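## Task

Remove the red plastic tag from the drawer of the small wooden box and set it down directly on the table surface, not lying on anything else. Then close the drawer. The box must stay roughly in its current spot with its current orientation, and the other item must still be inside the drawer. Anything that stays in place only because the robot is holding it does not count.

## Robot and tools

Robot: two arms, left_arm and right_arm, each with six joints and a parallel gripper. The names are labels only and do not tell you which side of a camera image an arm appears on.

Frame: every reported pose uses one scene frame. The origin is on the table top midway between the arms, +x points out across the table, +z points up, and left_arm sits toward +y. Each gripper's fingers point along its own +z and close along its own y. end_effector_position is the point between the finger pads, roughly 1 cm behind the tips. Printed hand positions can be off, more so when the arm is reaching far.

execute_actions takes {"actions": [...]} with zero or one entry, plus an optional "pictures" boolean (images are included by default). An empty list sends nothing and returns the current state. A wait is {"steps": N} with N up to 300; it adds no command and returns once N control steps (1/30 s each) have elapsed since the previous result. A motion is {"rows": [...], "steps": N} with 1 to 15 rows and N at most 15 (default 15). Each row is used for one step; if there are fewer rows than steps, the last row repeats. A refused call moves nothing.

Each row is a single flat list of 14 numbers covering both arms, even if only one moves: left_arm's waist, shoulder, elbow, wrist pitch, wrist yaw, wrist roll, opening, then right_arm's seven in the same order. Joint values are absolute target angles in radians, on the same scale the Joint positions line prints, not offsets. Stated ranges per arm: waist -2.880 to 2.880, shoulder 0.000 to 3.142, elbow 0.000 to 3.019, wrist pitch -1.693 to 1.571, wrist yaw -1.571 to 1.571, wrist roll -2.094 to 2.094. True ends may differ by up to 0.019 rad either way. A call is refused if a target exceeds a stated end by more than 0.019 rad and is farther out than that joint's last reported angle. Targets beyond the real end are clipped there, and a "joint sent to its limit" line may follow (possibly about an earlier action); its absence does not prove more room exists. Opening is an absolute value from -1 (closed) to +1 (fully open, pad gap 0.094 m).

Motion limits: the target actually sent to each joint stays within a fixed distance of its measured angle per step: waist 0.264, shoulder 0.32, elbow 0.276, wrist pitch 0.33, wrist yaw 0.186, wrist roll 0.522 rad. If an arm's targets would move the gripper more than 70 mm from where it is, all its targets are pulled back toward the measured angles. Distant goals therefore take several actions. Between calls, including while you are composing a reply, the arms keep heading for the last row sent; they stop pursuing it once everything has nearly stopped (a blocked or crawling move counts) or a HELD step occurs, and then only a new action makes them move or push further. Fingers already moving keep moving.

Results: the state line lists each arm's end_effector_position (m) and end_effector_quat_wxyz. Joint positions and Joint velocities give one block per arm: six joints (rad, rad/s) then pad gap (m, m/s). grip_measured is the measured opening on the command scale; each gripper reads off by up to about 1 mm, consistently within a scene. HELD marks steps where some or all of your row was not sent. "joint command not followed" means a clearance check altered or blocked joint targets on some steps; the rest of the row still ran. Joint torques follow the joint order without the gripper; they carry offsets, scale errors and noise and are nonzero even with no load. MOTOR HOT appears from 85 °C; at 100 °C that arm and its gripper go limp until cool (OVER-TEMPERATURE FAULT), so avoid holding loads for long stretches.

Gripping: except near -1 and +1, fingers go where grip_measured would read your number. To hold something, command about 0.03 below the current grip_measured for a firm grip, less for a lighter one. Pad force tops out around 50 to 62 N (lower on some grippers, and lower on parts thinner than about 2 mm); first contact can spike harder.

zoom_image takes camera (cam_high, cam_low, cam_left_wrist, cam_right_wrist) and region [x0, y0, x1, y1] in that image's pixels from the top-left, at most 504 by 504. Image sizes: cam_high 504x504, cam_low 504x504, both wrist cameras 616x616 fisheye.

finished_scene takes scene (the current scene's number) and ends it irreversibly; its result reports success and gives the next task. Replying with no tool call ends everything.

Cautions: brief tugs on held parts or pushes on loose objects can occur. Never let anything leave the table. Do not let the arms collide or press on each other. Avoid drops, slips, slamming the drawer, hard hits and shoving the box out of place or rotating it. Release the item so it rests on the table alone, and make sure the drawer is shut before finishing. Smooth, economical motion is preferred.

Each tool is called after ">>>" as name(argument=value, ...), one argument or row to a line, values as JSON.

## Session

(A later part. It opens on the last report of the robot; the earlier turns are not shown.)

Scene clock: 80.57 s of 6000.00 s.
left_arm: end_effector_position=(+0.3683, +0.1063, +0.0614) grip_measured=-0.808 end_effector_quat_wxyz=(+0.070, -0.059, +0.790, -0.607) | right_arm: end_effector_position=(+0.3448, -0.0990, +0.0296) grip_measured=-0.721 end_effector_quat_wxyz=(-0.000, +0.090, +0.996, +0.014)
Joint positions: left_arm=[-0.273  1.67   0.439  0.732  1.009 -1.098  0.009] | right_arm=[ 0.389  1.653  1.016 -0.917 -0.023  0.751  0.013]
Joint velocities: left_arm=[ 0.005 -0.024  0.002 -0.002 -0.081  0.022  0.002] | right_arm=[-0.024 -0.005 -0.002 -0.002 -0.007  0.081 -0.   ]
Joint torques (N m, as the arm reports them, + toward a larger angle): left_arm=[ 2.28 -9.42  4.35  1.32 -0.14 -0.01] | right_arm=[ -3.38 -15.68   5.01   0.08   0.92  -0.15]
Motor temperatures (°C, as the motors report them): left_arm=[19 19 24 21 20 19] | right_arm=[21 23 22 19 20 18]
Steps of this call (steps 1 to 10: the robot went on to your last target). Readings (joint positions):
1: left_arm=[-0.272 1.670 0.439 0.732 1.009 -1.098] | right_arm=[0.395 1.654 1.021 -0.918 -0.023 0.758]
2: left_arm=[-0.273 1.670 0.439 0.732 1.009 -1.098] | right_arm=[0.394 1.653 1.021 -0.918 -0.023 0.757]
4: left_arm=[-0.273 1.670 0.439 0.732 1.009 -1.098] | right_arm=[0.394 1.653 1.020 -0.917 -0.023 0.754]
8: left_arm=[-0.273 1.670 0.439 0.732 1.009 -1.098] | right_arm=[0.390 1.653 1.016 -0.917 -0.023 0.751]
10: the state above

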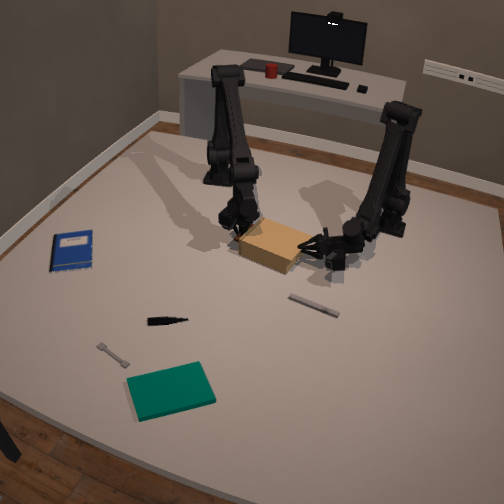

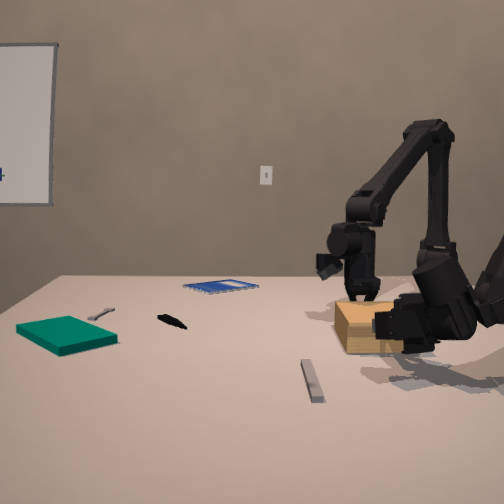

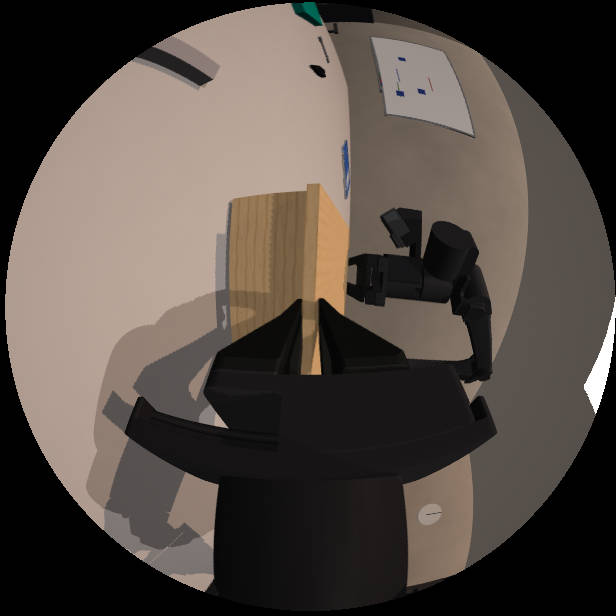

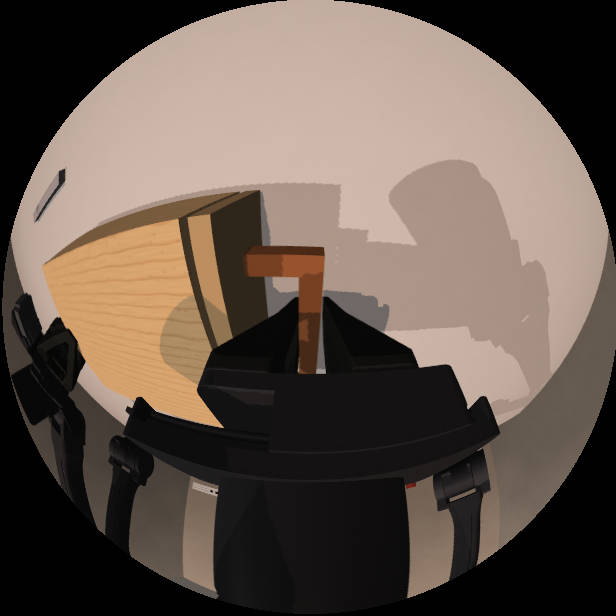

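>>> execute_actions(
  actions=[
    {"rows":[[-0.245,1.67,0.455,0.73,1.0,-1.11,-0.85,0.344,1.624,0.992,-0.927,0.02,0.735,-0.72],[-0.245,1.67,0.455,0.73,1.0,-1.11,-0.85,0.338,1.621,0.988,-0.926,0.02,0.731,-0.72],[-0.245,1.67,0.455,0.73,1.0,-1.11,-0.85,0.332,1.618,0.984,-0.925,0.02,0.727,-0.72],[-0.245,1.67,0.455,0.73,1.0,-1.11,-0.85,0.326,1.615,0.98,-0.924,0.02,0.723,-0.72],[-0.245,1.67,0.455,0.73,1.0,-1.11,-0.85,0.32,1.612,0.976,-0.923,0.02,0.719,-0.72],[-0.245,1.67,0.455,0.73,1.0,-1.11,-0.85,0.315,1.609,0.972,-0.922,0.02,0.715,-0.72],[-0.245,1.67,0.455,0.73,1.0,-1.11,-0.85,0.31,1.606,0.968,-0.921,0.02,0.711,-0.72],[-0.245,1.67,0.455,0.73,1.0,-1.11,-0.85,0.305,1.603,0.964,-0.92,0.02,0.707,-0.72],[-0.245,1.67,0.455,0.73,1.0,-1.11,-0.85,0.30,1.60,0.96,-0.919,0.02,0.703,-0.72],[-0.245,1.67,0.455,0.73,1.0,-1.11,-0.85,0.295,1.597,0.956,-0.918,0.02,0.699,-0.72],[-0.245,1.67,0.455,0.73,1.0,-1.11,-0.85,0.29,1.594,0.952,-0.917,0.02,0.695,-0.72],[-0.245,1.67,0.455,0.73,1.0,-1.11,-0.85,0.285,1.591,0.948,-0.916,0.02,0.691,-0.72],[-0.245,1.67,0.455,0.73,1.0,-1.11,-0.85,0.28,1.588,0.944,-0.915,0.02,0.687,-0.72],[-0.245,1.67,0.455,0.73,1.0,-1.11,-0.85,0.275,1.585,0.94,-0.914,0.02,0.683,-0.72]],"steps":15},
  ],
  pictures=false,
)

>>> execute_actions(
  actions=[
    {"steps":10},
  ],
)

Scene clock: 83.80 s of 6000.00 s.
left_arm: end_effector_position=(+0.3688, +0.1064, +0.0611) grip_measured=-0.809 end_effector_quat_wxyz=(+0.071, -0.060, +0.790, -0.606) | right_arm: end_effector_position=(+0.3423, -0.1390, +0.0291) grip_measured=-0.721 end_effector_quat_wxyz=(-0.000, +0.102, +0.995, +0.003)
Joint positions: left_arm=[-0.273  1.67   0.439  0.732  1.006 -1.098  0.009] | right_arm=[ 0.317  1.61   0.96  -0.917 -0.006  0.703  0.013]
Joint velocities: left_arm=[-0.005 -0.005  0.007 -0.002  0.081 -0.066  0.   ] | right_arm=[-0.142 -0.083 -0.105 -0.012  0.022 -0.007 -0.001]
Joint torques (N m, as the arm reports them, + toward a larger angle): left_arm=[ 2.7  -9.19  4.36  1.39  0.04 -0.01] | right_arm=[ -2.67 -14.48   5.53   0.65   0.99  -0.01]
Motor temperatures (°C, as the motors report them): left_arm=[19 19 24 21 20 19] | right_arm=[21 23 22 19 20 18]
Steps of this call (steps 1 to 30: the robot went on to your last target; steps 31 to 82: nothing new was sent; steps 83 to 97: all 15 steps of this action). Readings (joint positions):
83: left_arm=[-0.273 1.670 0.439 0.732 1.009 -1.098] | right_arm=[0.388 1.652 1.016 -0.917 -0.016 0.749]
84: left_arm=[-0.273 1.670 0.439 0.732 1.009 -1.098] | right_arm=[0.387 1.652 1.016 -0.917 -0.010 0.749]
86: left_arm=[-0.273 1.670 0.439 0.732 1.009 -1.098] | right_arm=[0.382 1.648 1.010 -0.917 -0.007 0.745]
90: left_arm=[-0.273 1.670 0.439 0.732 1.009 -1.098] | right_arm=[0.358 1.634 0.991 -0.917 -0.007 0.733]
97: the state above

Scene clock: 84.13 s of 6000.00 s.
left_arm: end_effector_position=(+0.3689, +0.1064, +0.0611) grip_measured=-0.809 end_effector_quat_wxyz=(+0.071, -0.060, +0.790, -0.606) | right_arm: end_effector_position=(+0.3421, -0.1427, +0.0292) grip_measured=-0.721 end_effector_quat_wxyz=(-0.000, +0.099, +0.995, +0.003)
Joint positions: left_arm=[-0.273  1.67   0.439  0.732  1.006 -1.098  0.009] | right_arm=[ 0.309  1.606  0.955 -0.917 -0.005  0.69   0.013]
Joint velocities: left_arm=[-0.005 -0.005 -0.012 -0.017  0.051 -0.022 -0.   ] | right_arm=[-0.015  0.005  0.012  0.002 -0.066 -0.081 -0.001]
Joint torques (N m, as the arm reports them, + toward a larger angle): left_arm=[ 2.73 -9.41  4.4   1.49  0.07 -0.02] | right_arm=[ -2.36 -14.51   5.39   0.76   1.01  -0.03]
Motor temperatures (°C, as the motors report them): left_arm=[19 19 24 21 20 19] | right_arm=[21 23 22 19 20 18]
Steps of this call (steps 1 to 10: the robot went on to your last target). Readings (joint positions):
1: left_arm=[-0.273 1.670 0.439 0.732 1.006 -1.098] | right_arm=[0.313 1.608 0.957 -0.917 -0.006 0.700]
2: left_arm=[-0.273 1.670 0.439 0.732 1.006 -1.098] | right_arm=[0.311 1.607 0.955 -0.917 -0.006 0.698]
4: left_arm=[-0.273 1.670 0.439 0.732 1.006 -1.098] | right_arm=[0.309 1.606 0.955 -0.917 -0.005 0.694]
8: left_arm=[-0.273 1.670 0.439 0.732 1.006 -1.098] | right_arm=[0.309 1.606 0.955 -0.917 -0.005 0.691]
10: the state above

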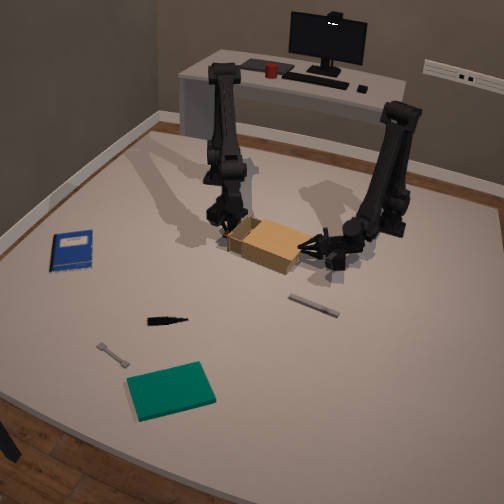

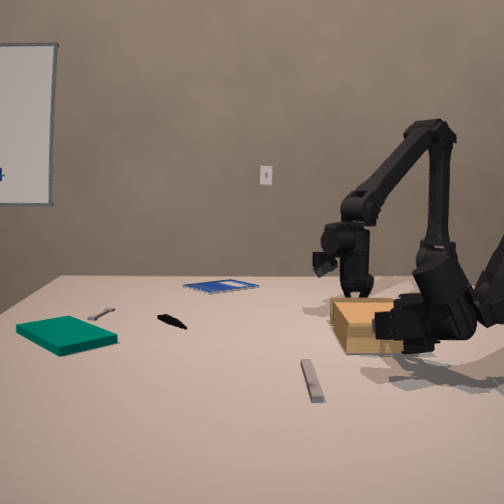

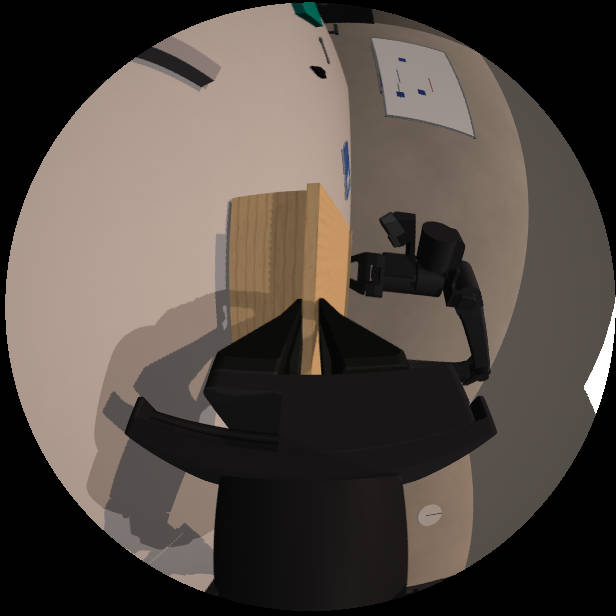

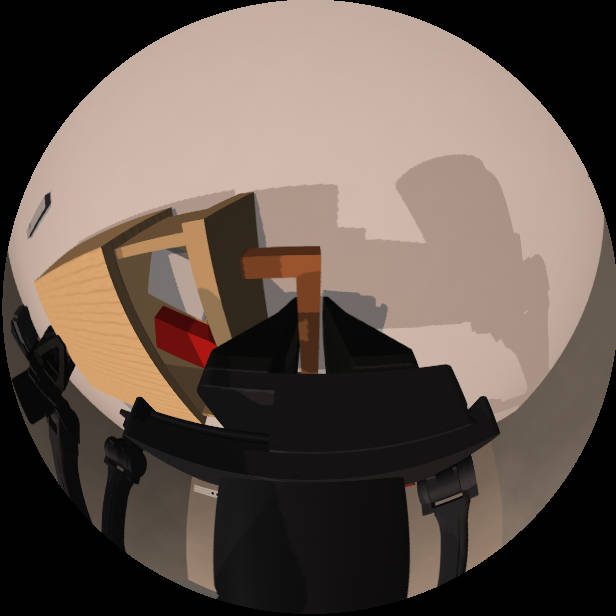

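>>> execute_actions(
  actions=[
    {"rows":[[-0.245,1.67,0.455,0.73,1.0,-1.11,-0.85,0.268,1.581,0.935,-0.913,0.02,0.676,-0.72],[-0.245,1.67,0.455,0.73,1.0,-1.11,-0.85,0.261,1.577,0.93,-0.912,0.02,0.669,-0.72],[-0.245,1.67,0.455,0.73,1.0,-1.11,-0.85,0.254,1.573,0.924,-0.911,0.02,0.662,-0.72],[-0.245,1.67,0.455,0.73,1.0,-1.11,-0.85,0.247,1.568,0.919,-0.91,0.02,0.655,-0.72],[-0.245,1.67,0.455,0.73,1.0,-1.11,-0.85,0.24,1.564,0.913,-0.909,0.02,0.648,-0.72],[-0.245,1.67,0.455,0.73,1.0,-1.11,-0.85,0.233,1.56,0.908,-0.908,0.02,0.641,-0.72],[-0.245,1.67,0.455,0.73,1.0,-1.11,-0.85,0.226,1.555,0.902,-0.907,0.02,0.634,-0.72],[-0.245,1.67,0.455,0.73,1.0,-1.11,-0.85,0.219,1.551,0.897,-0.906,0.02,0.627,-0.72],[-0.245,1.67,0.455,0.73,1.0,-1.11,-0.85,0.212,1.547,0.892,-0.905,0.02,0.62,-0.72],[-0.245,1.67,0.455,0.73,1.0,-1.11,-0.85,0.205,1.543,0.886,-0.904,0.02,0.613,-0.72],[-0.245,1.67,0.455,0.73,1.0,-1.11,-0.85,0.198,1.539,0.881,-0.903,0.02,0.606,-0.72],[-0.245,1.67,0.455,0.73,1.0,-1.11,-0.85,0.191,1.535,0.876,-0.902,0.02,0.599,-0.72],[-0.245,1.67,0.455,0.73,1.0,-1.11,-0.85,0.184,1.531,0.871,-0.901,0.02,0.592,-0.72],[-0.245,1.67,0.455,0.73,1.0,-1.11,-0.85,0.178,1.527,0.866,-0.9,0.02,0.586,-0.72]],"steps":15},
  ],
  pictures=false,
)

>>> execute_actions(
  actions=[
    {"steps":10},
  ],
)

Scene clock: 87.53 s of 6000.00 s.
left_arm: end_effector_position=(+0.3690, +0.1065, +0.0611) grip_measured=-0.809 end_effector_quat_wxyz=(+0.072, -0.060, +0.790, -0.606) | right_arm: end_effector_position=(+0.3343, -0.1880, +0.0271) grip_measured=-0.721 end_effector_quat_wxyz=(-0.004, +0.107, +0.994, -0.000)
Joint positions: left_arm=[-0.273  1.67   0.439  0.732  1.005 -1.098  0.009] | right_arm=[ 0.215  1.553  0.883 -0.907 -0.003  0.612  0.013]
Joint velocities: left_arm=[-0.005 -0.015 -0.007  0.007  0.022 -0.007  0.   ] | right_arm=[-0.19  -0.093 -0.115 -0.002 -0.051 -0.125 -0.001]
Joint torques (N m, as the arm reports them, + toward a larger angle): left_arm=[ 2.7  -9.46  4.42  1.43  0.09 -0.01] | right_arm=[ -1.79 -13.28   5.77   0.73   0.91   0.  ]
Motor temperatures (°C, as the motors report them): left_arm=[19 19 24 21 20 19] | right_arm=[21 23 22 19 21 18]
Steps of this call (steps 1 to 30: the robot went on to your last target; steps 31 to 87: nothing new was sent; steps 88 to 102: all 15 steps of this action). Readings (joint positions):
88: left_arm=[-0.273 1.670 0.439 0.732 1.006 -1.098] | right_arm=[0.309 1.606 0.955 -0.917 -0.005 0.689]
89: left_arm=[-0.273 1.670 0.439 0.732 1.006 -1.098] | right_arm=[0.308 1.605 0.953 -0.916 -0.005 0.686]
91: left_arm=[-0.273 1.670 0.439 0.732 1.005 -1.098] | right_arm=[0.304 1.601 0.947 -0.913 -0.005 0.680]
95: left_arm=[-0.273 1.670 0.439 0.732 1.005 -1.098] | right_arm=[0.273 1.582 0.923 -0.910 -0.005 0.659]
102: the state above

Scene clock: 87.87 s of 6000.00 s.
left_arm: end_effector_position=(+0.3690, +0.1065, +0.0611) grip_measured=-0.809 end_effector_quat_wxyz=(+0.072, -0.060, +0.790, -0.606) | right_arm: end_effector_position=(+0.3337, -0.1926, +0.0270) grip_measured=-0.721 end_effector_quat_wxyz=(-0.004, +0.103, +0.995, -0.001)
Joint positions: left_arm=[-0.273  1.67   0.439  0.732  1.005 -1.098  0.009] | right_arm=[ 0.205  1.549  0.877 -0.907 -0.002  0.593  0.013]
Joint velocities: left_arm=[-0.005 -0.005 -0.012 -0.007  0.051 -0.007 -0.001] | right_arm=[ 0.005 -0.015  0.007 -0.007 -0.051 -0.037  0.   ]
Joint torques (N m, as the arm reports them, + toward a larger angle): left_arm=[ 2.67 -9.18  4.37  1.38  0.11 -0.02] | right_arm=[ -1.87 -13.06   5.56   0.93   0.88  -0.05]
Motor temperatures (°C, as the motors report them): left_arm=[19 19 24 21 20 19] | right_arm=[21 23 22 19 21 18]
Steps of this call (steps 1 to 10: the robot went on to your last target). Readings (joint positions):
1: left_arm=[-0.273 1.670 0.439 0.732 1.005 -1.098] | right_arm=[0.210 1.551 0.879 -0.907 -0.002 0.608]
2: left_arm=[-0.273 1.670 0.439 0.732 1.005 -1.098] | right_arm=[0.206 1.549 0.878 -0.907 -0.002 0.604]
4: left_arm=[-0.273 1.670 0.439 0.732 1.005 -1.098] | right_arm=[0.205 1.549 0.877 -0.907 -0.002 0.599]
8: left_arm=[-0.273 1.670 0.439 0.732 1.005 -1.098] | right_arm=[0.205 1.549 0.877 -0.907 -0.002 0.594]
10: the state above

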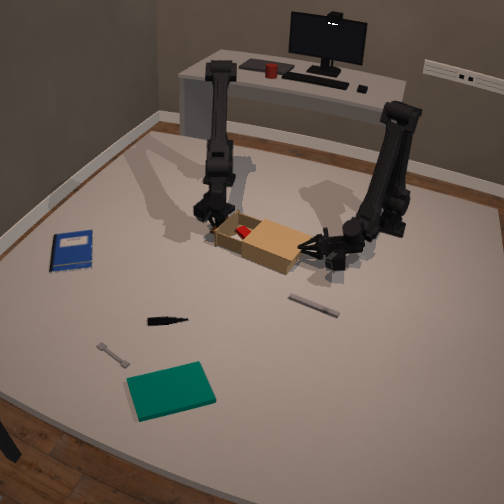

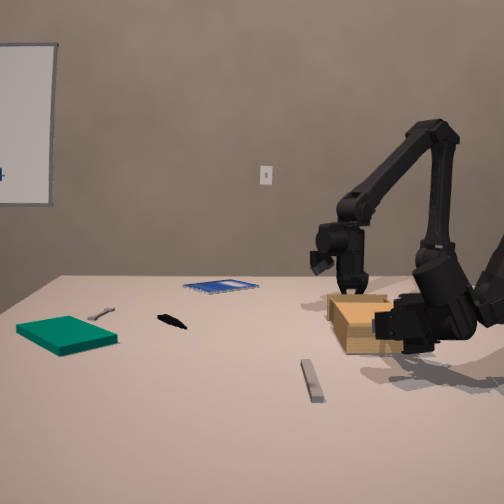

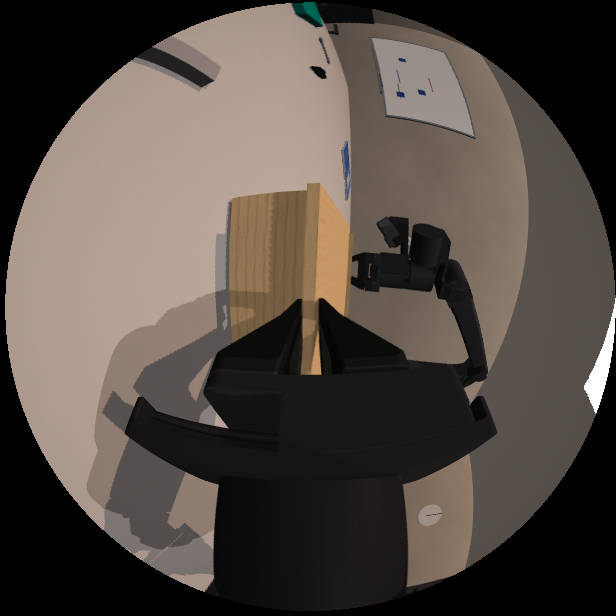

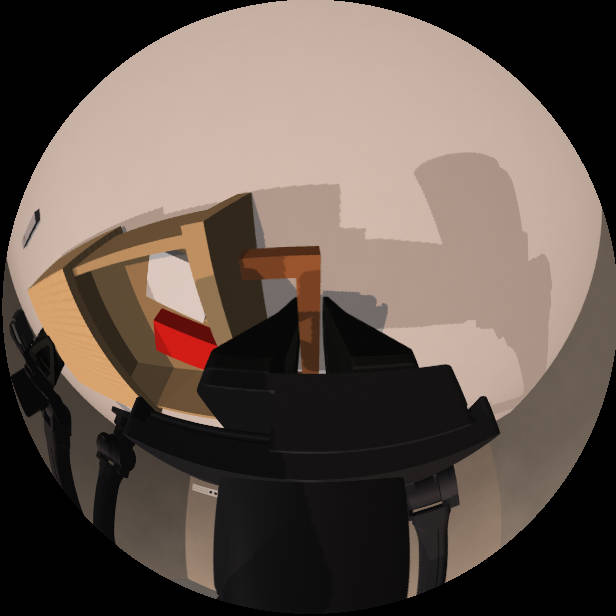

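>>> execute_actions(
  actions=[
    {"rows":[[-0.27,1.67,0.455,0.73,1.0,-1.11,-0.85,0.215,1.535,0.905,-0.91,0,0.6,-0.6],[-0.27,1.67,0.455,0.73,1.0,-1.11,-0.85,0.215,1.53,0.91,-0.92,0,0.6,-0.6],[-0.27,1.67,0.455,0.73,1.0,-1.11,-0.85,0.215,1.52,0.92,-0.94,0,0.6,-0.6],[-0.27,1.67,0.455,0.73,1.0,-1.11,-0.85,0.215,1.508,0.932,-0.965,0,0.6,-0.6],[-0.27,1.67,0.455,0.73,1.0,-1.11,-0.85,0.215,1.496,0.944,-0.99,0,0.6,-0.6],[-0.27,1.67,0.455,0.73,1.0,-1.11,-0.85,0.215,1.484,0.956,-1.015,0,0.6,-0.6],[-0.27,1.67,0.455,0.73,1.0,-1.11,-0.85,0.215,1.472,0.968,-1.04,0,0.6,-0.6],[-0.27,1.67,0.455,0.73,1.0,-1.11,-0.85,0.215,1.46,0.98,-1.065,0,0.6,-0.6],[-0.27,1.67,0.455,0.73,1.0,-1.11,-0.85,0.215,1.447,0.992,-1.09,0,0.6,-0.6],[-0.27,1.67,0.455,0.73,1.0,-1.11,-0.85,0.215,1.434,1.004,-1.115,0,0.6,-0.6],[-0.27,1.67,0.455,0.73,1.0,-1.11,-0.85,0.215,1.42,1.016,-1.14,0,0.6,-0.6],[-0.27,1.67,0.455,0.73,1.0,-1.11,-0.85,0.215,1.405,1.03,-1.165,0,0.6,-0.6],[-0.27,1.67,0.455,0.73,1.0,-1.11,-0.85,0.215,1.39,1.045,-1.19,0,0.6,-0.6]],"steps":15},
  ],
  pictures=false,
)

>>> execute_actions(
  actions=[
    {"rows":[[-0.27,1.67,0.455,0.73,1.0,-1.11,-0.85,0.215,1.39,1.045,-1.19,0,0.6,-0.3],[-0.27,1.67,0.455,0.73,1.0,-1.11,-0.85,0.24,1.40,1.07,-1.2,0,0.63,0],[-0.27,1.67,0.455,0.73,1.0,-1.11,-0.85,0.27,1.42,1.095,-1.2,0,0.66,0.3],[-0.27,1.67,0.455,0.73,1.0,-1.11,-0.85,0.30,1.44,1.12,-1.21,0,0.69,0.3],[-0.27,1.67,0.455,0.73,1.0,-1.11,-0.85,0.33,1.46,1.14,-1.22,0,0.72,0.3],[-0.27,1.67,0.455,0.73,1.0,-1.11,-0.85,0.355,1.478,1.16,-1.23,0,0.75,0.3]],"steps":15},
  ],
  pictures=false,
)

>>> execute_actions(
  actions=[
    {"steps":8},
  ],
)

>>> zoom_image(
  camera="cam_right_wrist",
  region=[190,170,430,410],
)

Scene clock: 92.53 s of 6000.00 s.
left_arm: end_effector_position=(+0.3692, +0.1067, +0.0611) grip_measured=-0.809 end_effector_quat_wxyz=(+0.073, -0.059, +0.790, -0.605) | right_arm: end_effector_position=(+0.3279, -0.1914, +0.1102) grip_measured=-0.602 end_effector_quat_wxyz=(-0.008, +0.098, +0.995, -0.003)
Joint positions: left_arm=[-0.272  1.67   0.439  0.732  1.005 -1.096  0.009] | right_arm=[ 0.213  1.416  0.986 -1.158 -0.003  0.593  0.019]
Joint velocities: left_arm=[-0.015 -0.005 -0.017 -0.002 -0.007  0.11   0.001] | right_arm=[-0.024 -0.474  0.3   -0.256  0.022 -0.095  0.   ]
Joint torques (N m, as the arm reports them, + toward a larger angle): left_arm=[ 0.12 -9.18  4.37  1.38  0.11 -0.05] | right_arm=[ 1.13 -9.9  10.46 -0.14  0.18  0.12]
Motor temperatures (°C, as the motors report them): left_arm=[19 19 24 21 20 19] | right_arm=[21 23 22 19 21 18]
Steps of this call (steps 1 to 30: the robot went on to your last target; steps 31 to 100: nothing new was sent; then 0.83 s passed at rest; steps 101 to 115: all 15 steps of this action). Readings (joint positions):
101: left_arm=[-0.273 1.670 0.439 0.732 1.003 -1.098] | right_arm=[0.206 1.549 0.877 -0.907 -0.002 0.591]
102: left_arm=[-0.272 1.670 0.439 0.732 1.002 -1.098] | right_arm=[0.206 1.549 0.877 -0.907 -0.002 0.591]
104: left_arm=[-0.272 1.670 0.439 0.732 1.002 -1.097] | right_arm=[0.207 1.547 0.878 -0.920 -0.002 0.591]
108: left_arm=[-0.272 1.670 0.439 0.732 1.004 -1.097] | right_arm=[0.212 1.524 0.900 -0.999 -0.004 0.593]
115: the state above

Scene clock: 93.03 s of 6000.00 s.
left_arm: end_effector_position=(+0.3692, +0.1067, +0.0611) grip_measured=-0.809 end_effector_quat_wxyz=(+0.073, -0.059, +0.790, -0.605) | right_arm: end_effector_position=(+0.3337, -0.1200, +0.1350) grip_measured=+0.298 end_effector_quat_wxyz=(-0.000, +0.089, +0.996, +0.000)
Joint positions: left_arm=[-0.272  1.67   0.439  0.732  1.005 -1.096  0.009] | right_arm=[ 0.37   1.475  1.119 -1.215 -0.001  0.73   0.061]
Joint velocities: left_arm=[-0.005 -0.015  0.007 -0.007  0.007 -0.007  0.001] | right_arm=[-0.112 -0.005 -0.002 -0.007  0.022  0.022 -0.   ]
Joint torques (N m, as the arm reports them, + toward a larger angle): left_arm=[ 0.17 -9.12  4.39  1.47  0.1  -0.04] | right_arm=[  0.1  -12.24  10.5   -0.07   0.13   0.13]
Motor temperatures (°C, as the motors report them): left_arm=[19 19 24 21 20 19] | right_arm=[21 23 22 19 21 18]
Steps of this call (steps 1 to 15: all 15 steps of this action). Readings (joint positions):
1: left_arm=[-0.272 1.670 0.439 0.732 1.005 -1.096] | right_arm=[0.213 1.402 0.996 -1.165 -0.003 0.593]
2: left_arm=[-0.272 1.670 0.439 0.732 1.005 -1.096] | right_arm=[0.215 1.393 1.005 -1.171 -0.002 0.598]
4: left_arm=[-0.272 1.670 0.439 0.732 1.005 -1.096] | right_arm=[0.231 1.394 1.031 -1.185 0.000 0.621]
8: left_arm=[-0.272 1.670 0.439 0.732 1.005 -1.096] | right_arm=[0.326 1.446 1.106 -1.208 0.001 0.688]
15: the state above

Scene clock: 93.30 s of 6000.00 s.
left_arm: end_effector_position=(+0.3692, +0.1067, +0.0611) grip_measured=-0.809 end_effector_quat_wxyz=(+0.073, -0.059, +0.790, -0.605) | right_arm: end_effector_position=(+0.3358, -0.1235, +0.1350) grip_measured=+0.298 end_effector_quat_wxyz=(-0.000, +0.099, +0.995, +0.000)
Joint positions: left_arm=[-0.272  1.67   0.439  0.732  1.005 -1.096  0.009] | right_arm=[ 0.36   1.475  1.119 -1.215 -0.001  0.74   0.061]
Joint velocities: left_arm=[ 0.005 -0.005 -0.002 -0.002 -0.022 -0.007 -0.   ] | right_arm=[-0.005 -0.005 -0.002 -0.022 -0.081 -0.007  0.   ]
Joint torques (N m, as the arm reports them, + toward a larger angle): left_arm=[ 0.23 -9.23  4.37  1.42  0.11 -0.06] | right_arm=[  0.41 -11.89  10.7   -0.18   0.12   0.14]
Motor temperatures (°C, as the motors report them): left_arm=[19 19 24 21 20 19] | right_arm=[21 23 22 19 21 18]
Steps of this call (steps 1 to 8: the robot went on to your last target). Readings (joint positions):
1: left_arm=[-0.272 1.670 0.439 0.732 1.005 -1.096] | right_arm=[0.366 1.475 1.119 -1.215 -0.001 0.733]
2: left_arm=[-0.272 1.670 0.439 0.732 1.005 -1.096] | right_arm=[0.363 1.475 1.119 -1.215 -0.001 0.735]
4: left_arm=[-0.272 1.670 0.439 0.732 1.005 -1.096] | right_arm=[0.360 1.475 1.119 -1.215 -0.001 0.737]
8: the state above

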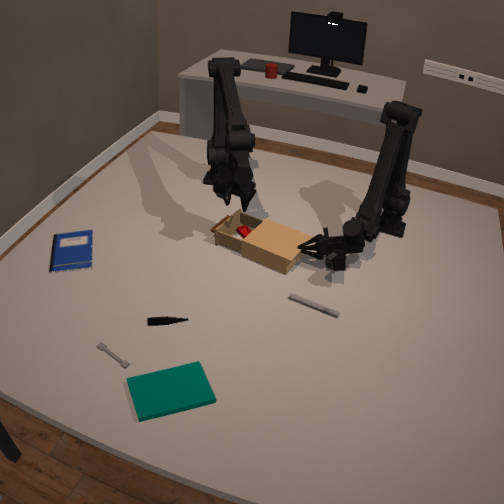

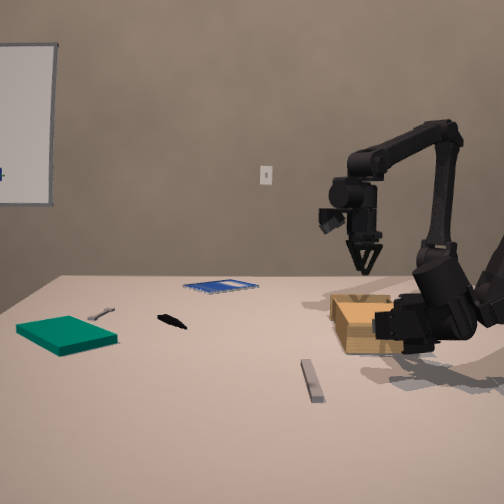

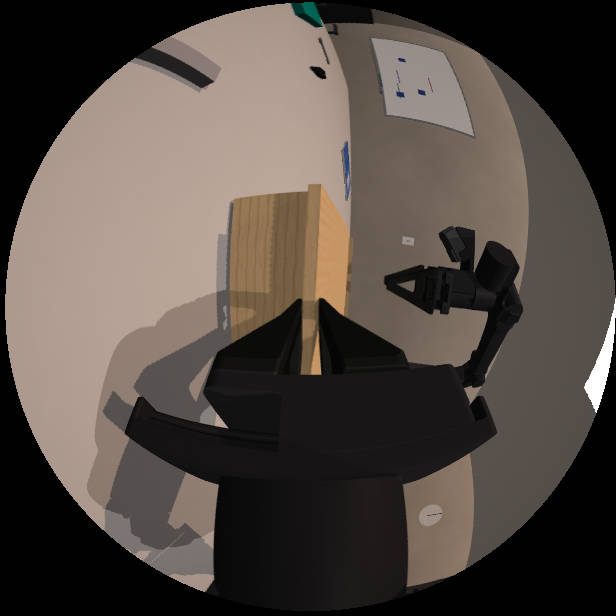

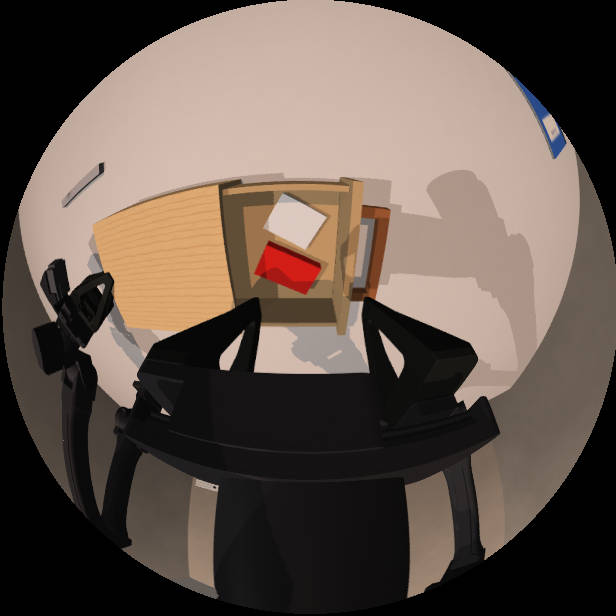

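Region (190, 170, 430, 410) of cam_right_wrist's 616x616 image, scaled by 2.100, with more detail than that image has.

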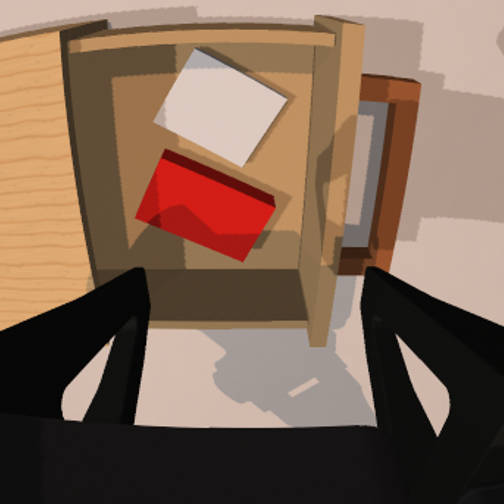

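>>> execute_actions(
  actions=[
    {"rows":[[-0.27,1.67,0.455,0.73,1.0,-1.11,-0.85,0.38,1.49,1.12,-1.19,0,0.4,0.0],[-0.27,1.67,0.455,0.73,1.0,-1.11,-0.85,0.40,1.50,1.11,-1.17,0,0.2,0.0],[-0.27,1.67,0.455,0.73,1.0,-1.11,-0.85,0.41,1.51,1.10,-1.15,0,0,0.0],[-0.27,1.67,0.455,0.73,1.0,-1.11,-0.85,0.413,1.52,1.09,-1.13,0,-0.2,0.0],[-0.27,1.67,0.455,0.73,1.0,-1.11,-0.85,0.413,1.53,1.08,-1.11,0,-0.34,0.0],[-0.27,1.67,0.455,0.73,1.0,-1.11,-0.85,0.413,1.54,1.07,-1.09,0,-0.34,0.0],[-0.27,1.67,0.455,0.73,1.0,-1.11,-0.85,0.413,1.55,1.06,-1.07,0,-0.34,0.0],[-0.27,1.67,0.455,0.73,1.0,-1.11,-0.85,0.413,1.56,1.055,-1.05,0,-0.34,0.0]],"steps":15},
  ],
  pictures=false,
)

>>> execute_actions(
  actions=[
    {"steps":12},
  ],
)

>>> zoom_image(
  camera="cam_right_wrist",
  region=[190,170,430,410],
)

Scene clock: 98.30 s of 6000.00 s.
left_arm: end_effector_position=(+0.3692, +0.1067, +0.0611) grip_measured=-0.809 end_effector_quat_wxyz=(+0.073, -0.059, +0.790, -0.605) | right_arm: end_effector_position=(+0.3278, -0.1006, +0.0753) grip_measured=+0.002 end_effector_quat_wxyz=(-0.007, -0.416, +0.909, -0.001)
Joint positions: left_arm=[-0.272  1.67   0.439  0.732  1.005 -1.096  0.009] | right_arm=[ 0.417  1.566  1.051 -1.069 -0.    -0.258  0.047]
Joint velocities: left_arm=[-0.005  0.015  0.002 -0.017 -0.051 -0.11  -0.001] | right_arm=[ 0.005 -0.005  0.007  0.002 -0.051 -0.52  -0.001]
Joint torques (N m, as the arm reports them, + toward a larger angle): left_arm=[ 0.31 -9.27  4.39  1.34  0.09 -0.05] | right_arm=[  0.75 -12.97   7.48   1.52   0.05  -0.01]
Motor temperatures (°C, as the motors report them): left_arm=[19 20 24 21 20 19] | right_arm=[21 23 23 19 21 18]
Steps of this call (steps 1 to 30: the robot went on to your last target; steps 31 to 100: nothing new was sent; then 1.17 s passed at rest; steps 101 to 115: all 15 steps of this action). Readings (joint positions):
101: left_arm=[-0.272 1.670 0.439 0.732 1.005 -1.096] | right_arm=[0.360 1.475 1.119 -1.214 -0.001 0.691]
102: left_arm=[-0.272 1.670 0.439 0.732 1.005 -1.096] | right_arm=[0.363 1.476 1.118 -1.208 -0.000 0.604]
104: left_arm=[-0.272 1.670 0.439 0.732 1.005 -1.096] | right_arm=[0.377 1.480 1.113 -1.180 -0.000 0.408]
108: left_arm=[-0.272 1.670 0.439 0.732 1.005 -1.096] | right_arm=[0.411 1.513 1.081 -1.103 -0.000 0.023]
115: the state above

Scene clock: 98.70 s of 6000.00 s.
left_arm: end_effector_position=(+0.3692, +0.1067, +0.0611) grip_measured=-0.809 end_effector_quat_wxyz=(+0.073, -0.059, +0.790, -0.605) | right_arm: end_effector_position=(+0.3283, -0.1002, +0.0753) grip_measured=+0.002 end_effector_quat_wxyz=(-0.006, -0.447, +0.895, -0.001)
Joint positions: left_arm=[-0.272  1.67   0.439  0.732  1.005 -1.096  0.009] | right_arm=[ 0.417  1.566  1.051 -1.066 -0.    -0.327  0.047]
Joint velocities: left_arm=[ 0.005  0.005  0.027  0.012  0.095  0.022 -0.001] | right_arm=[-0.005 -0.005 -0.002  0.012  0.022 -0.066 -0.   ]
Joint torques (N m, as the arm reports them, + toward a larger angle): left_arm=[ 0.12 -9.25  4.34  1.43  0.1  -0.05] | right_arm=[  0.25 -13.43   7.54   1.5    0.04  -0.05]
Motor temperatures (°C, as the motors report them): left_arm=[19 20 24 21 20 19] | right_arm=[21 23 23 19 21 18]
Steps of this call (steps 1 to 12: the robot went on to your last target). Readings (joint positions):
1: left_arm=[-0.272 1.670 0.439 0.732 1.005 -1.096] | right_arm=[0.417 1.566 1.051 -1.069 -0.000 -0.273]
2: left_arm=[-0.272 1.670 0.439 0.732 1.005 -1.096] | right_arm=[0.417 1.566 1.051 -1.067 -0.000 -0.285]
4: left_arm=[-0.272 1.670 0.439 0.732 1.005 -1.096] | right_arm=[0.417 1.566 1.051 -1.066 -0.000 -0.302]
8: left_arm=[-0.272 1.670 0.439 0.732 1.005 -1.096] | right_arm=[0.417 1.566 1.051 -1.066 -0.000 -0.320]
12: the state above

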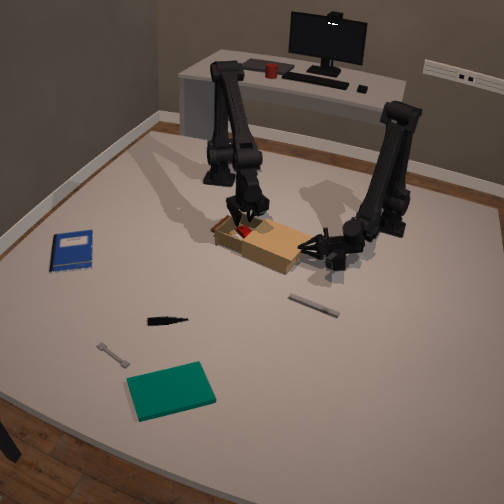

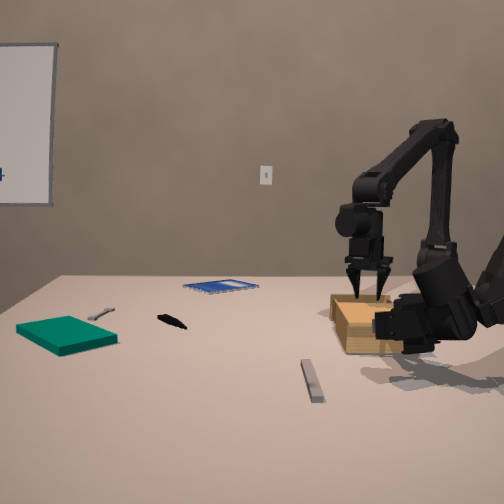

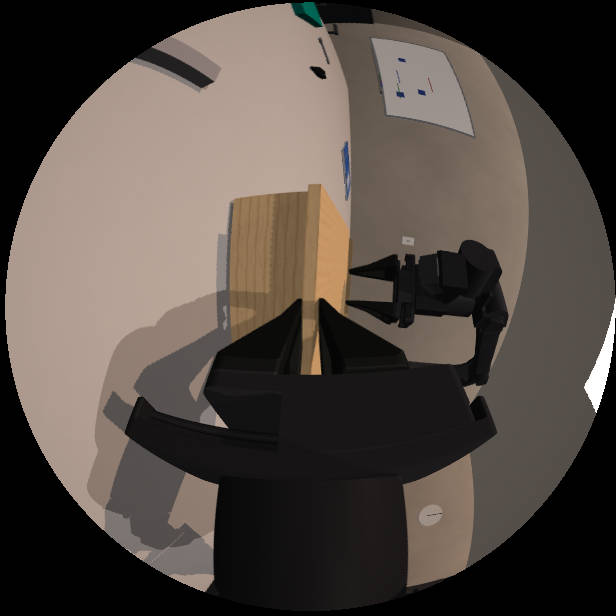

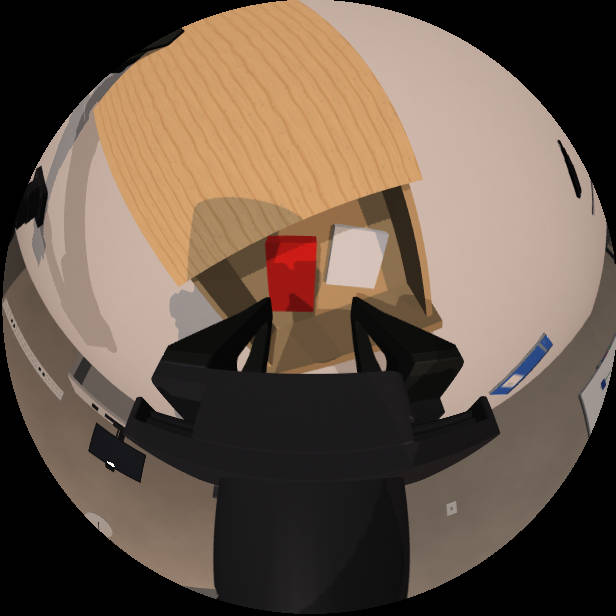

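Region (190, 170, 430, 410) of cam_right_wrist's 616x616 image, scaled by 2.100, with more detail than that image has.

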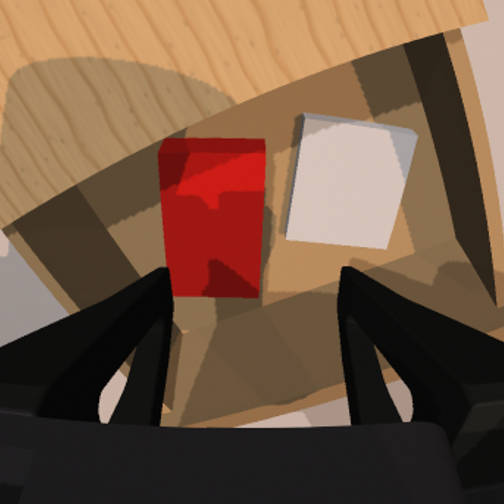

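>>> execute_actions(
  actions=[
    {"rows":[[-0.27,1.67,0.455,0.73,1.0,-1.11,-0.85,0.44,1.56,1.055,-1.05,0,-0.28,-0.1],[-0.27,1.67,0.455,0.73,1.0,-1.11,-0.85,0.455,1.56,1.055,-1.05,0,-0.28,-0.1],[-0.27,1.67,0.455,0.73,1.0,-1.11,-0.85,0.457,1.565,1.055,-1.05,0,-0.28,-0.1],[-0.27,1.67,0.455,0.73,1.0,-1.11,-0.85,0.457,1.57,1.05,-1.04,0,-0.28,-0.1],[-0.27,1.67,0.455,0.73,1.0,-1.11,-0.85,0.457,1.576,1.044,-1.03,0,-0.28,-0.1],[-0.27,1.67,0.455,0.73,1.0,-1.11,-0.85,0.457,1.582,1.037,-1.018,0,-0.28,-0.1],[-0.27,1.67,0.455,0.73,1.0,-1.11,-0.85,0.457,1.588,1.03,-1.006,0,-0.28,-0.1],[-0.27,1.67,0.455,0.73,1.0,-1.11,-0.85,0.457,1.594,1.023,-0.994,0,-0.28,-0.1],[-0.27,1.67,0.455,0.73,1.0,-1.11,-0.85,0.457,1.6,1.016,-0.982,0,-0.28,-0.1],[-0.27,1.67,0.455,0.73,1.0,-1.11,-0.85,0.457,1.606,1.009,-0.97,0,-0.28,-0.1],[-0.27,1.67,0.455,0.73,1.0,-1.11,-0.85,0.457,1.612,1.002,-0.958,0,-0.28,-0.1]],"steps":15},
  ],
  pictures=false,
)

>>> execute_actions(
  actions=[
    {"steps":8},
  ],
)

>>> zoom_image(
  camera="cam_right_wrist",
  region=[190,170,430,410],
)

Scene clock: 102.70 s of 6000.00 s.
left_arm: end_effector_position=(+0.3692, +0.1067, +0.0611) grip_measured=-0.809 end_effector_quat_wxyz=(+0.073, -0.059, +0.790, -0.605) | right_arm: end_effector_position=(+0.3174, -0.0871, +0.0468) grip_measured=-0.098 end_effector_quat_wxyz=(-0.002, -0.448, +0.894, -0.000)
Joint positions: left_arm=[-0.272  1.67   0.439  0.732  1.005 -1.096  0.009] | right_arm=[ 0.458  1.601  1.005 -0.979 -0.    -0.29   0.042]
Joint velocities: left_arm=[-0.005 -0.015  0.007 -0.007 -0.022  0.037 -0.   ] | right_arm=[-0.005  0.132 -0.081  0.022 -0.007 -0.022  0.   ]
Joint torques (N m, as the arm reports them, + toward a larger angle): left_arm=[ 0.17 -9.25  4.34  1.42  0.11 -0.04] | right_arm=[  0.85 -12.95   6.8    1.59   0.03   0.12]
Motor temperatures (°C, as the motors report them): left_arm=[19 20 24 21 20 19] | right_arm=[21 23 23 19 20 18]
Steps of this call (steps 1 to 30: the robot went on to your last target; steps 31 to 100: nothing new was sent; then 0.17 s passed at rest; steps 101 to 115: all 15 steps of this action). Readings (joint positions):
101: left_arm=[-0.272 1.670 0.439 0.732 1.005 -1.096] | right_arm=[0.418 1.566 1.051 -1.066 -0.000 -0.326]
102: left_arm=[-0.272 1.670 0.439 0.732 1.005 -1.096] | right_arm=[0.421 1.566 1.051 -1.066 -0.000 -0.318]
104: left_arm=[-0.272 1.670 0.439 0.732 1.005 -1.096] | right_arm=[0.433 1.566 1.051 -1.065 -0.000 -0.307]
108: left_arm=[-0.272 1.670 0.439 0.732 1.005 -1.096] | right_arm=[0.456 1.567 1.043 -1.031 -0.000 -0.296]
115: the state above

Scene clock: 102.97 s of 6000.00 s.
left_arm: end_effector_position=(+0.3692, +0.1067, +0.0611) grip_measured=-0.809 end_effector_quat_wxyz=(+0.073, -0.059, +0.790, -0.605) | right_arm: end_effector_position=(+0.3164, -0.0878, +0.0430) grip_measured=-0.098 end_effector_quat_wxyz=(-0.005, -0.448, +0.894, -0.001)
Joint positions: left_arm=[-0.272  1.67   0.439  0.732  1.005 -1.096  0.009] | right_arm=[ 0.458  1.608  1.002 -0.975 -0.    -0.288  0.042]
Joint velocities: left_arm=[ 0.015 -0.005  0.002 -0.012 -0.066  0.066 -0.   ] | right_arm=[ 0.005 -0.005  0.012 -0.007 -0.007 -0.007 -0.001]
Joint torques (N m, as the arm reports them, + toward a larger angle): left_arm=[ 0.33 -9.26  4.46  1.41  0.1  -0.05] | right_arm=[  0.28 -12.83   6.85   1.31   0.03   0.15]
Motor temperatures (°C, as the motors report them): left_arm=[19 20 24 21 20 19] | right_arm=[21 23 23 19 20 18]
Steps of this call (steps 1 to 8: the robot went on to your last target). Readings (joint positions):
1: left_arm=[-0.272 1.670 0.439 0.732 1.005 -1.096] | right_arm=[0.458 1.605 1.003 -0.978 -0.000 -0.289]
2: left_arm=[-0.272 1.670 0.439 0.732 1.005 -1.096] | right_arm=[0.458 1.607 1.002 -0.977 -0.000 -0.289]
4: left_arm=[-0.272 1.670 0.439 0.732 1.005 -1.096] | right_arm=[0.458 1.608 1.002 -0.977 -0.000 -0.289]
8: the state above

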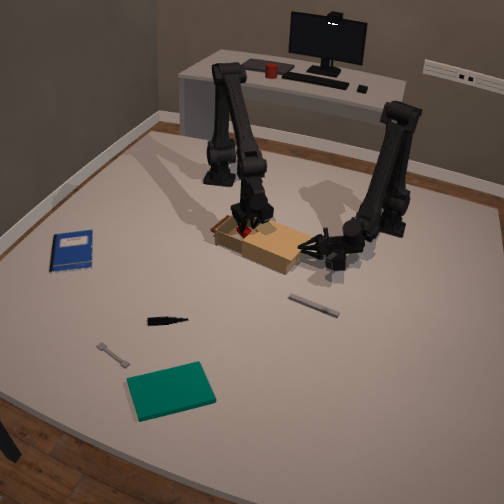

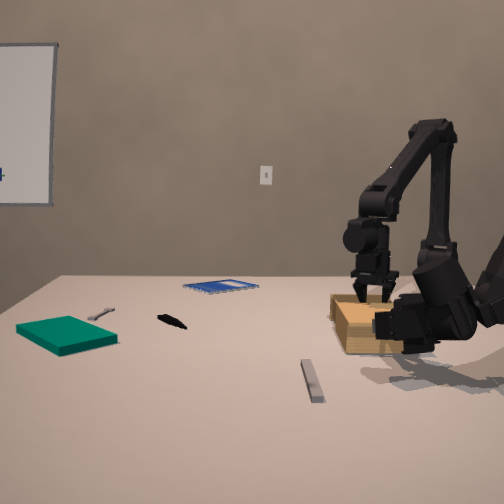

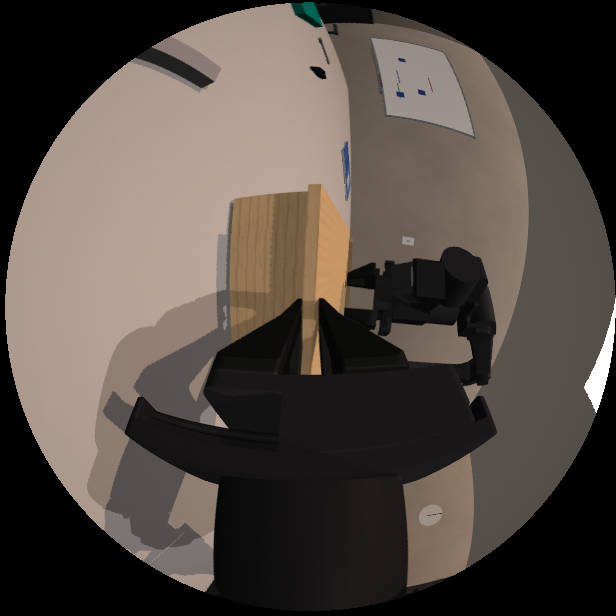

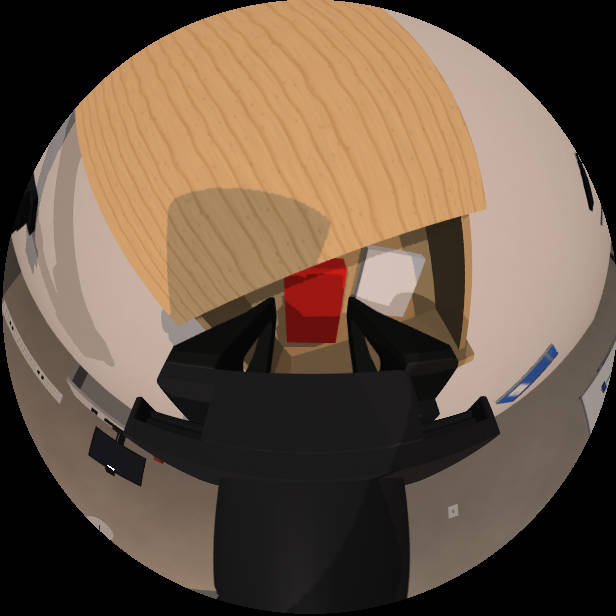

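Region (190, 170, 430, 410) of cam_right_wrist's 616x616 image, scaled by 2.100, with more detail than that image has.

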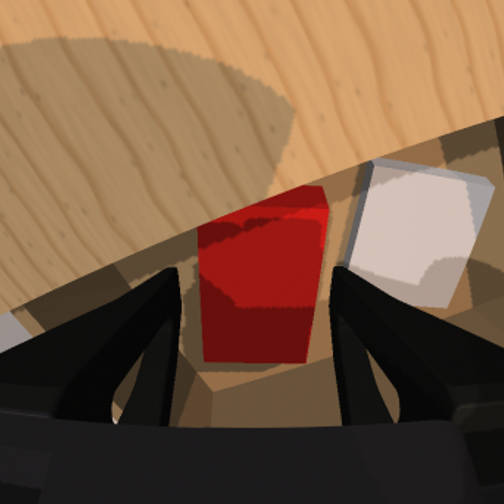

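>>> execute_actions(
  actions=[
    {"rows":[[-0.27,1.67,0.455,0.73,1.0,-1.11,-0.85,0.445,1.612,1.002,-0.958,0,-0.28,-0.08],[-0.27,1.67,0.455,0.73,1.0,-1.11,-0.85,0.445,1.612,1.002,-0.958,0,-0.28,-0.08],[-0.27,1.67,0.455,0.73,1.0,-1.11,-0.85,0.445,1.612,1.002,-0.958,0,-0.28,-0.08],[-0.27,1.67,0.455,0.73,1.0,-1.11,-0.85,0.445,1.617,0.997,-0.948,0,-0.28,-0.08],[-0.27,1.67,0.455,0.73,1.0,-1.11,-0.85,0.445,1.622,0.992,-0.938,0,-0.28,-0.08],[-0.27,1.67,0.455,0.73,1.0,-1.11,-0.85,0.445,1.627,0.987,-0.928,0,-0.28,-0.08],[-0.27,1.67,0.455,0.73,1.0,-1.11,-0.85,0.445,1.632,0.982,-0.918,0,-0.28,-0.08],[-0.27,1.67,0.455,0.73,1.0,-1.11,-0.85,0.445,1.637,0.978,-0.908,0,-0.28,-0.08],[-0.27,1.67,0.455,0.73,1.0,-1.11,-0.85,0.445,1.641,0.974,-0.898,0,-0.28,-0.08]],"steps":15},
  ],
)

>>> zoom_image(
  camera="cam_right_wrist",
  region=[190,170,430,410],
)

Scene clock: 105.43 s of 6000.00 s.
left_arm: end_effector_position=(+0.3692, +0.1067, +0.0611) grip_measured=-0.809 end_effector_quat_wxyz=(+0.073, -0.059, +0.790, -0.605) | right_arm: end_effector_position=(+0.3182, -0.0896, +0.0260) grip_measured=-0.082 end_effector_quat_wxyz=(-0.000, -0.445, +0.896, +0.000)
Joint positions: left_arm=[-0.272  1.67   0.439  0.732  1.005 -1.096  0.009] | right_arm=[ 0.452  1.631  0.977 -0.916 -0.    -0.288  0.043]
Joint velocities: left_arm=[-0.005 -0.005 -0.022 -0.007 -0.037  0.022  0.   ] | right_arm=[-0.024  0.024 -0.022  0.002 -0.051 -0.007  0.001]
Joint torques (N m, as the arm reports them, + toward a larger angle): left_arm=[ 0.25 -9.23  4.37  1.4   0.1  -0.06] | right_arm=[ -0.41 -12.42   6.24   1.76   0.03   0.13]
Motor temperatures (°C, as the motors report them): left_arm=[19 20 24 21 20 19] | right_arm=[21 23 23 19 20 18]
Steps of this call (steps 1 to 15: the robot went on to your last target; steps 16 to 59: nothing new was sent; steps 60 to 74: all 15 steps of this action). Readings (joint positions):
60: left_arm=[-0.272 1.670 0.439 0.732 1.005 -1.096] | right_arm=[0.457 1.608 1.002 -0.975 -0.000 -0.288]
61: left_arm=[-0.272 1.670 0.439 0.732 1.005 -1.096] | right_arm=[0.457 1.608 1.002 -0.975 -0.000 -0.288]
63: left_arm=[-0.272 1.670 0.439 0.732 1.005 -1.096] | right_arm=[0.455 1.608 1.002 -0.973 -0.000 -0.288]
67: left_arm=[-0.272 1.670 0.439 0.732 1.005 -1.096] | right_arm=[0.452 1.610 0.994 -0.942 -0.000 -0.288]
74: the state above

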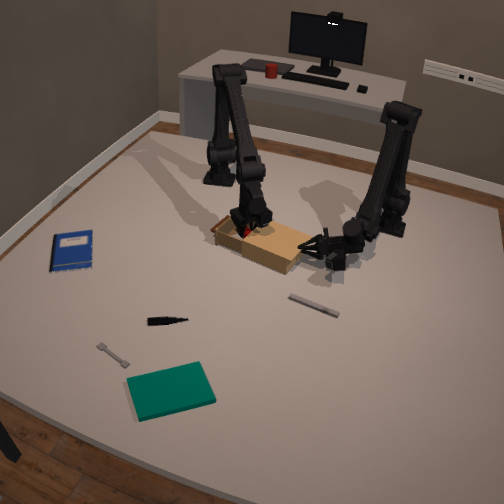

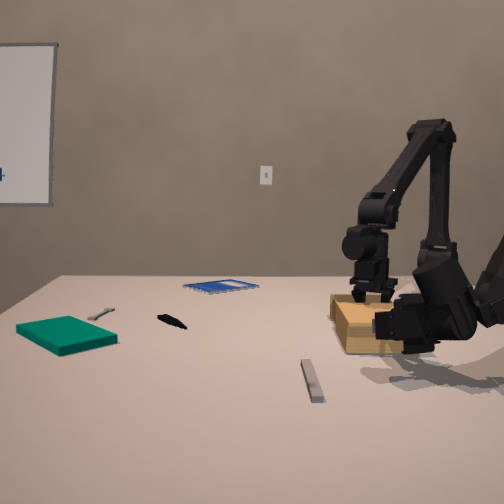

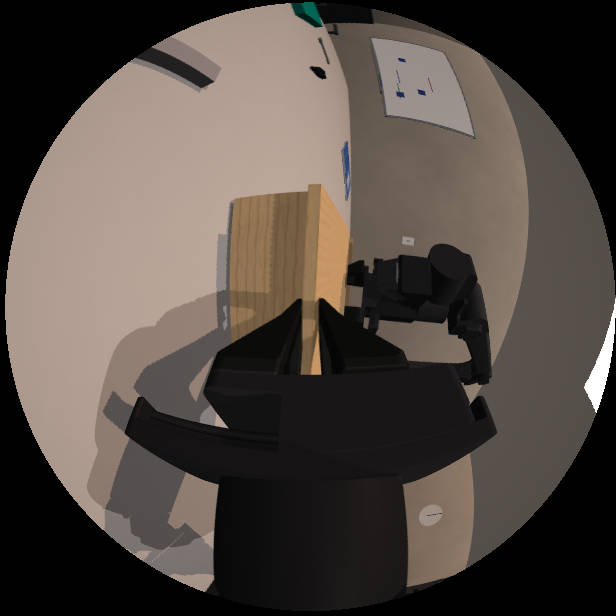

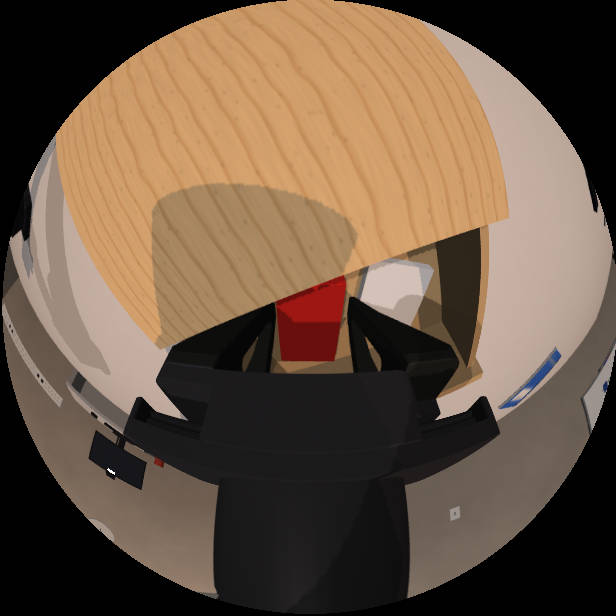

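Region (190, 170, 430, 410) of cam_right_wrist's 616x616 image, scaled by 2.100, with more detail than that image has.

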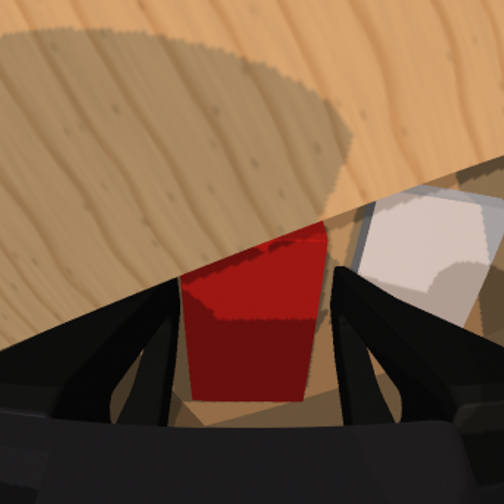

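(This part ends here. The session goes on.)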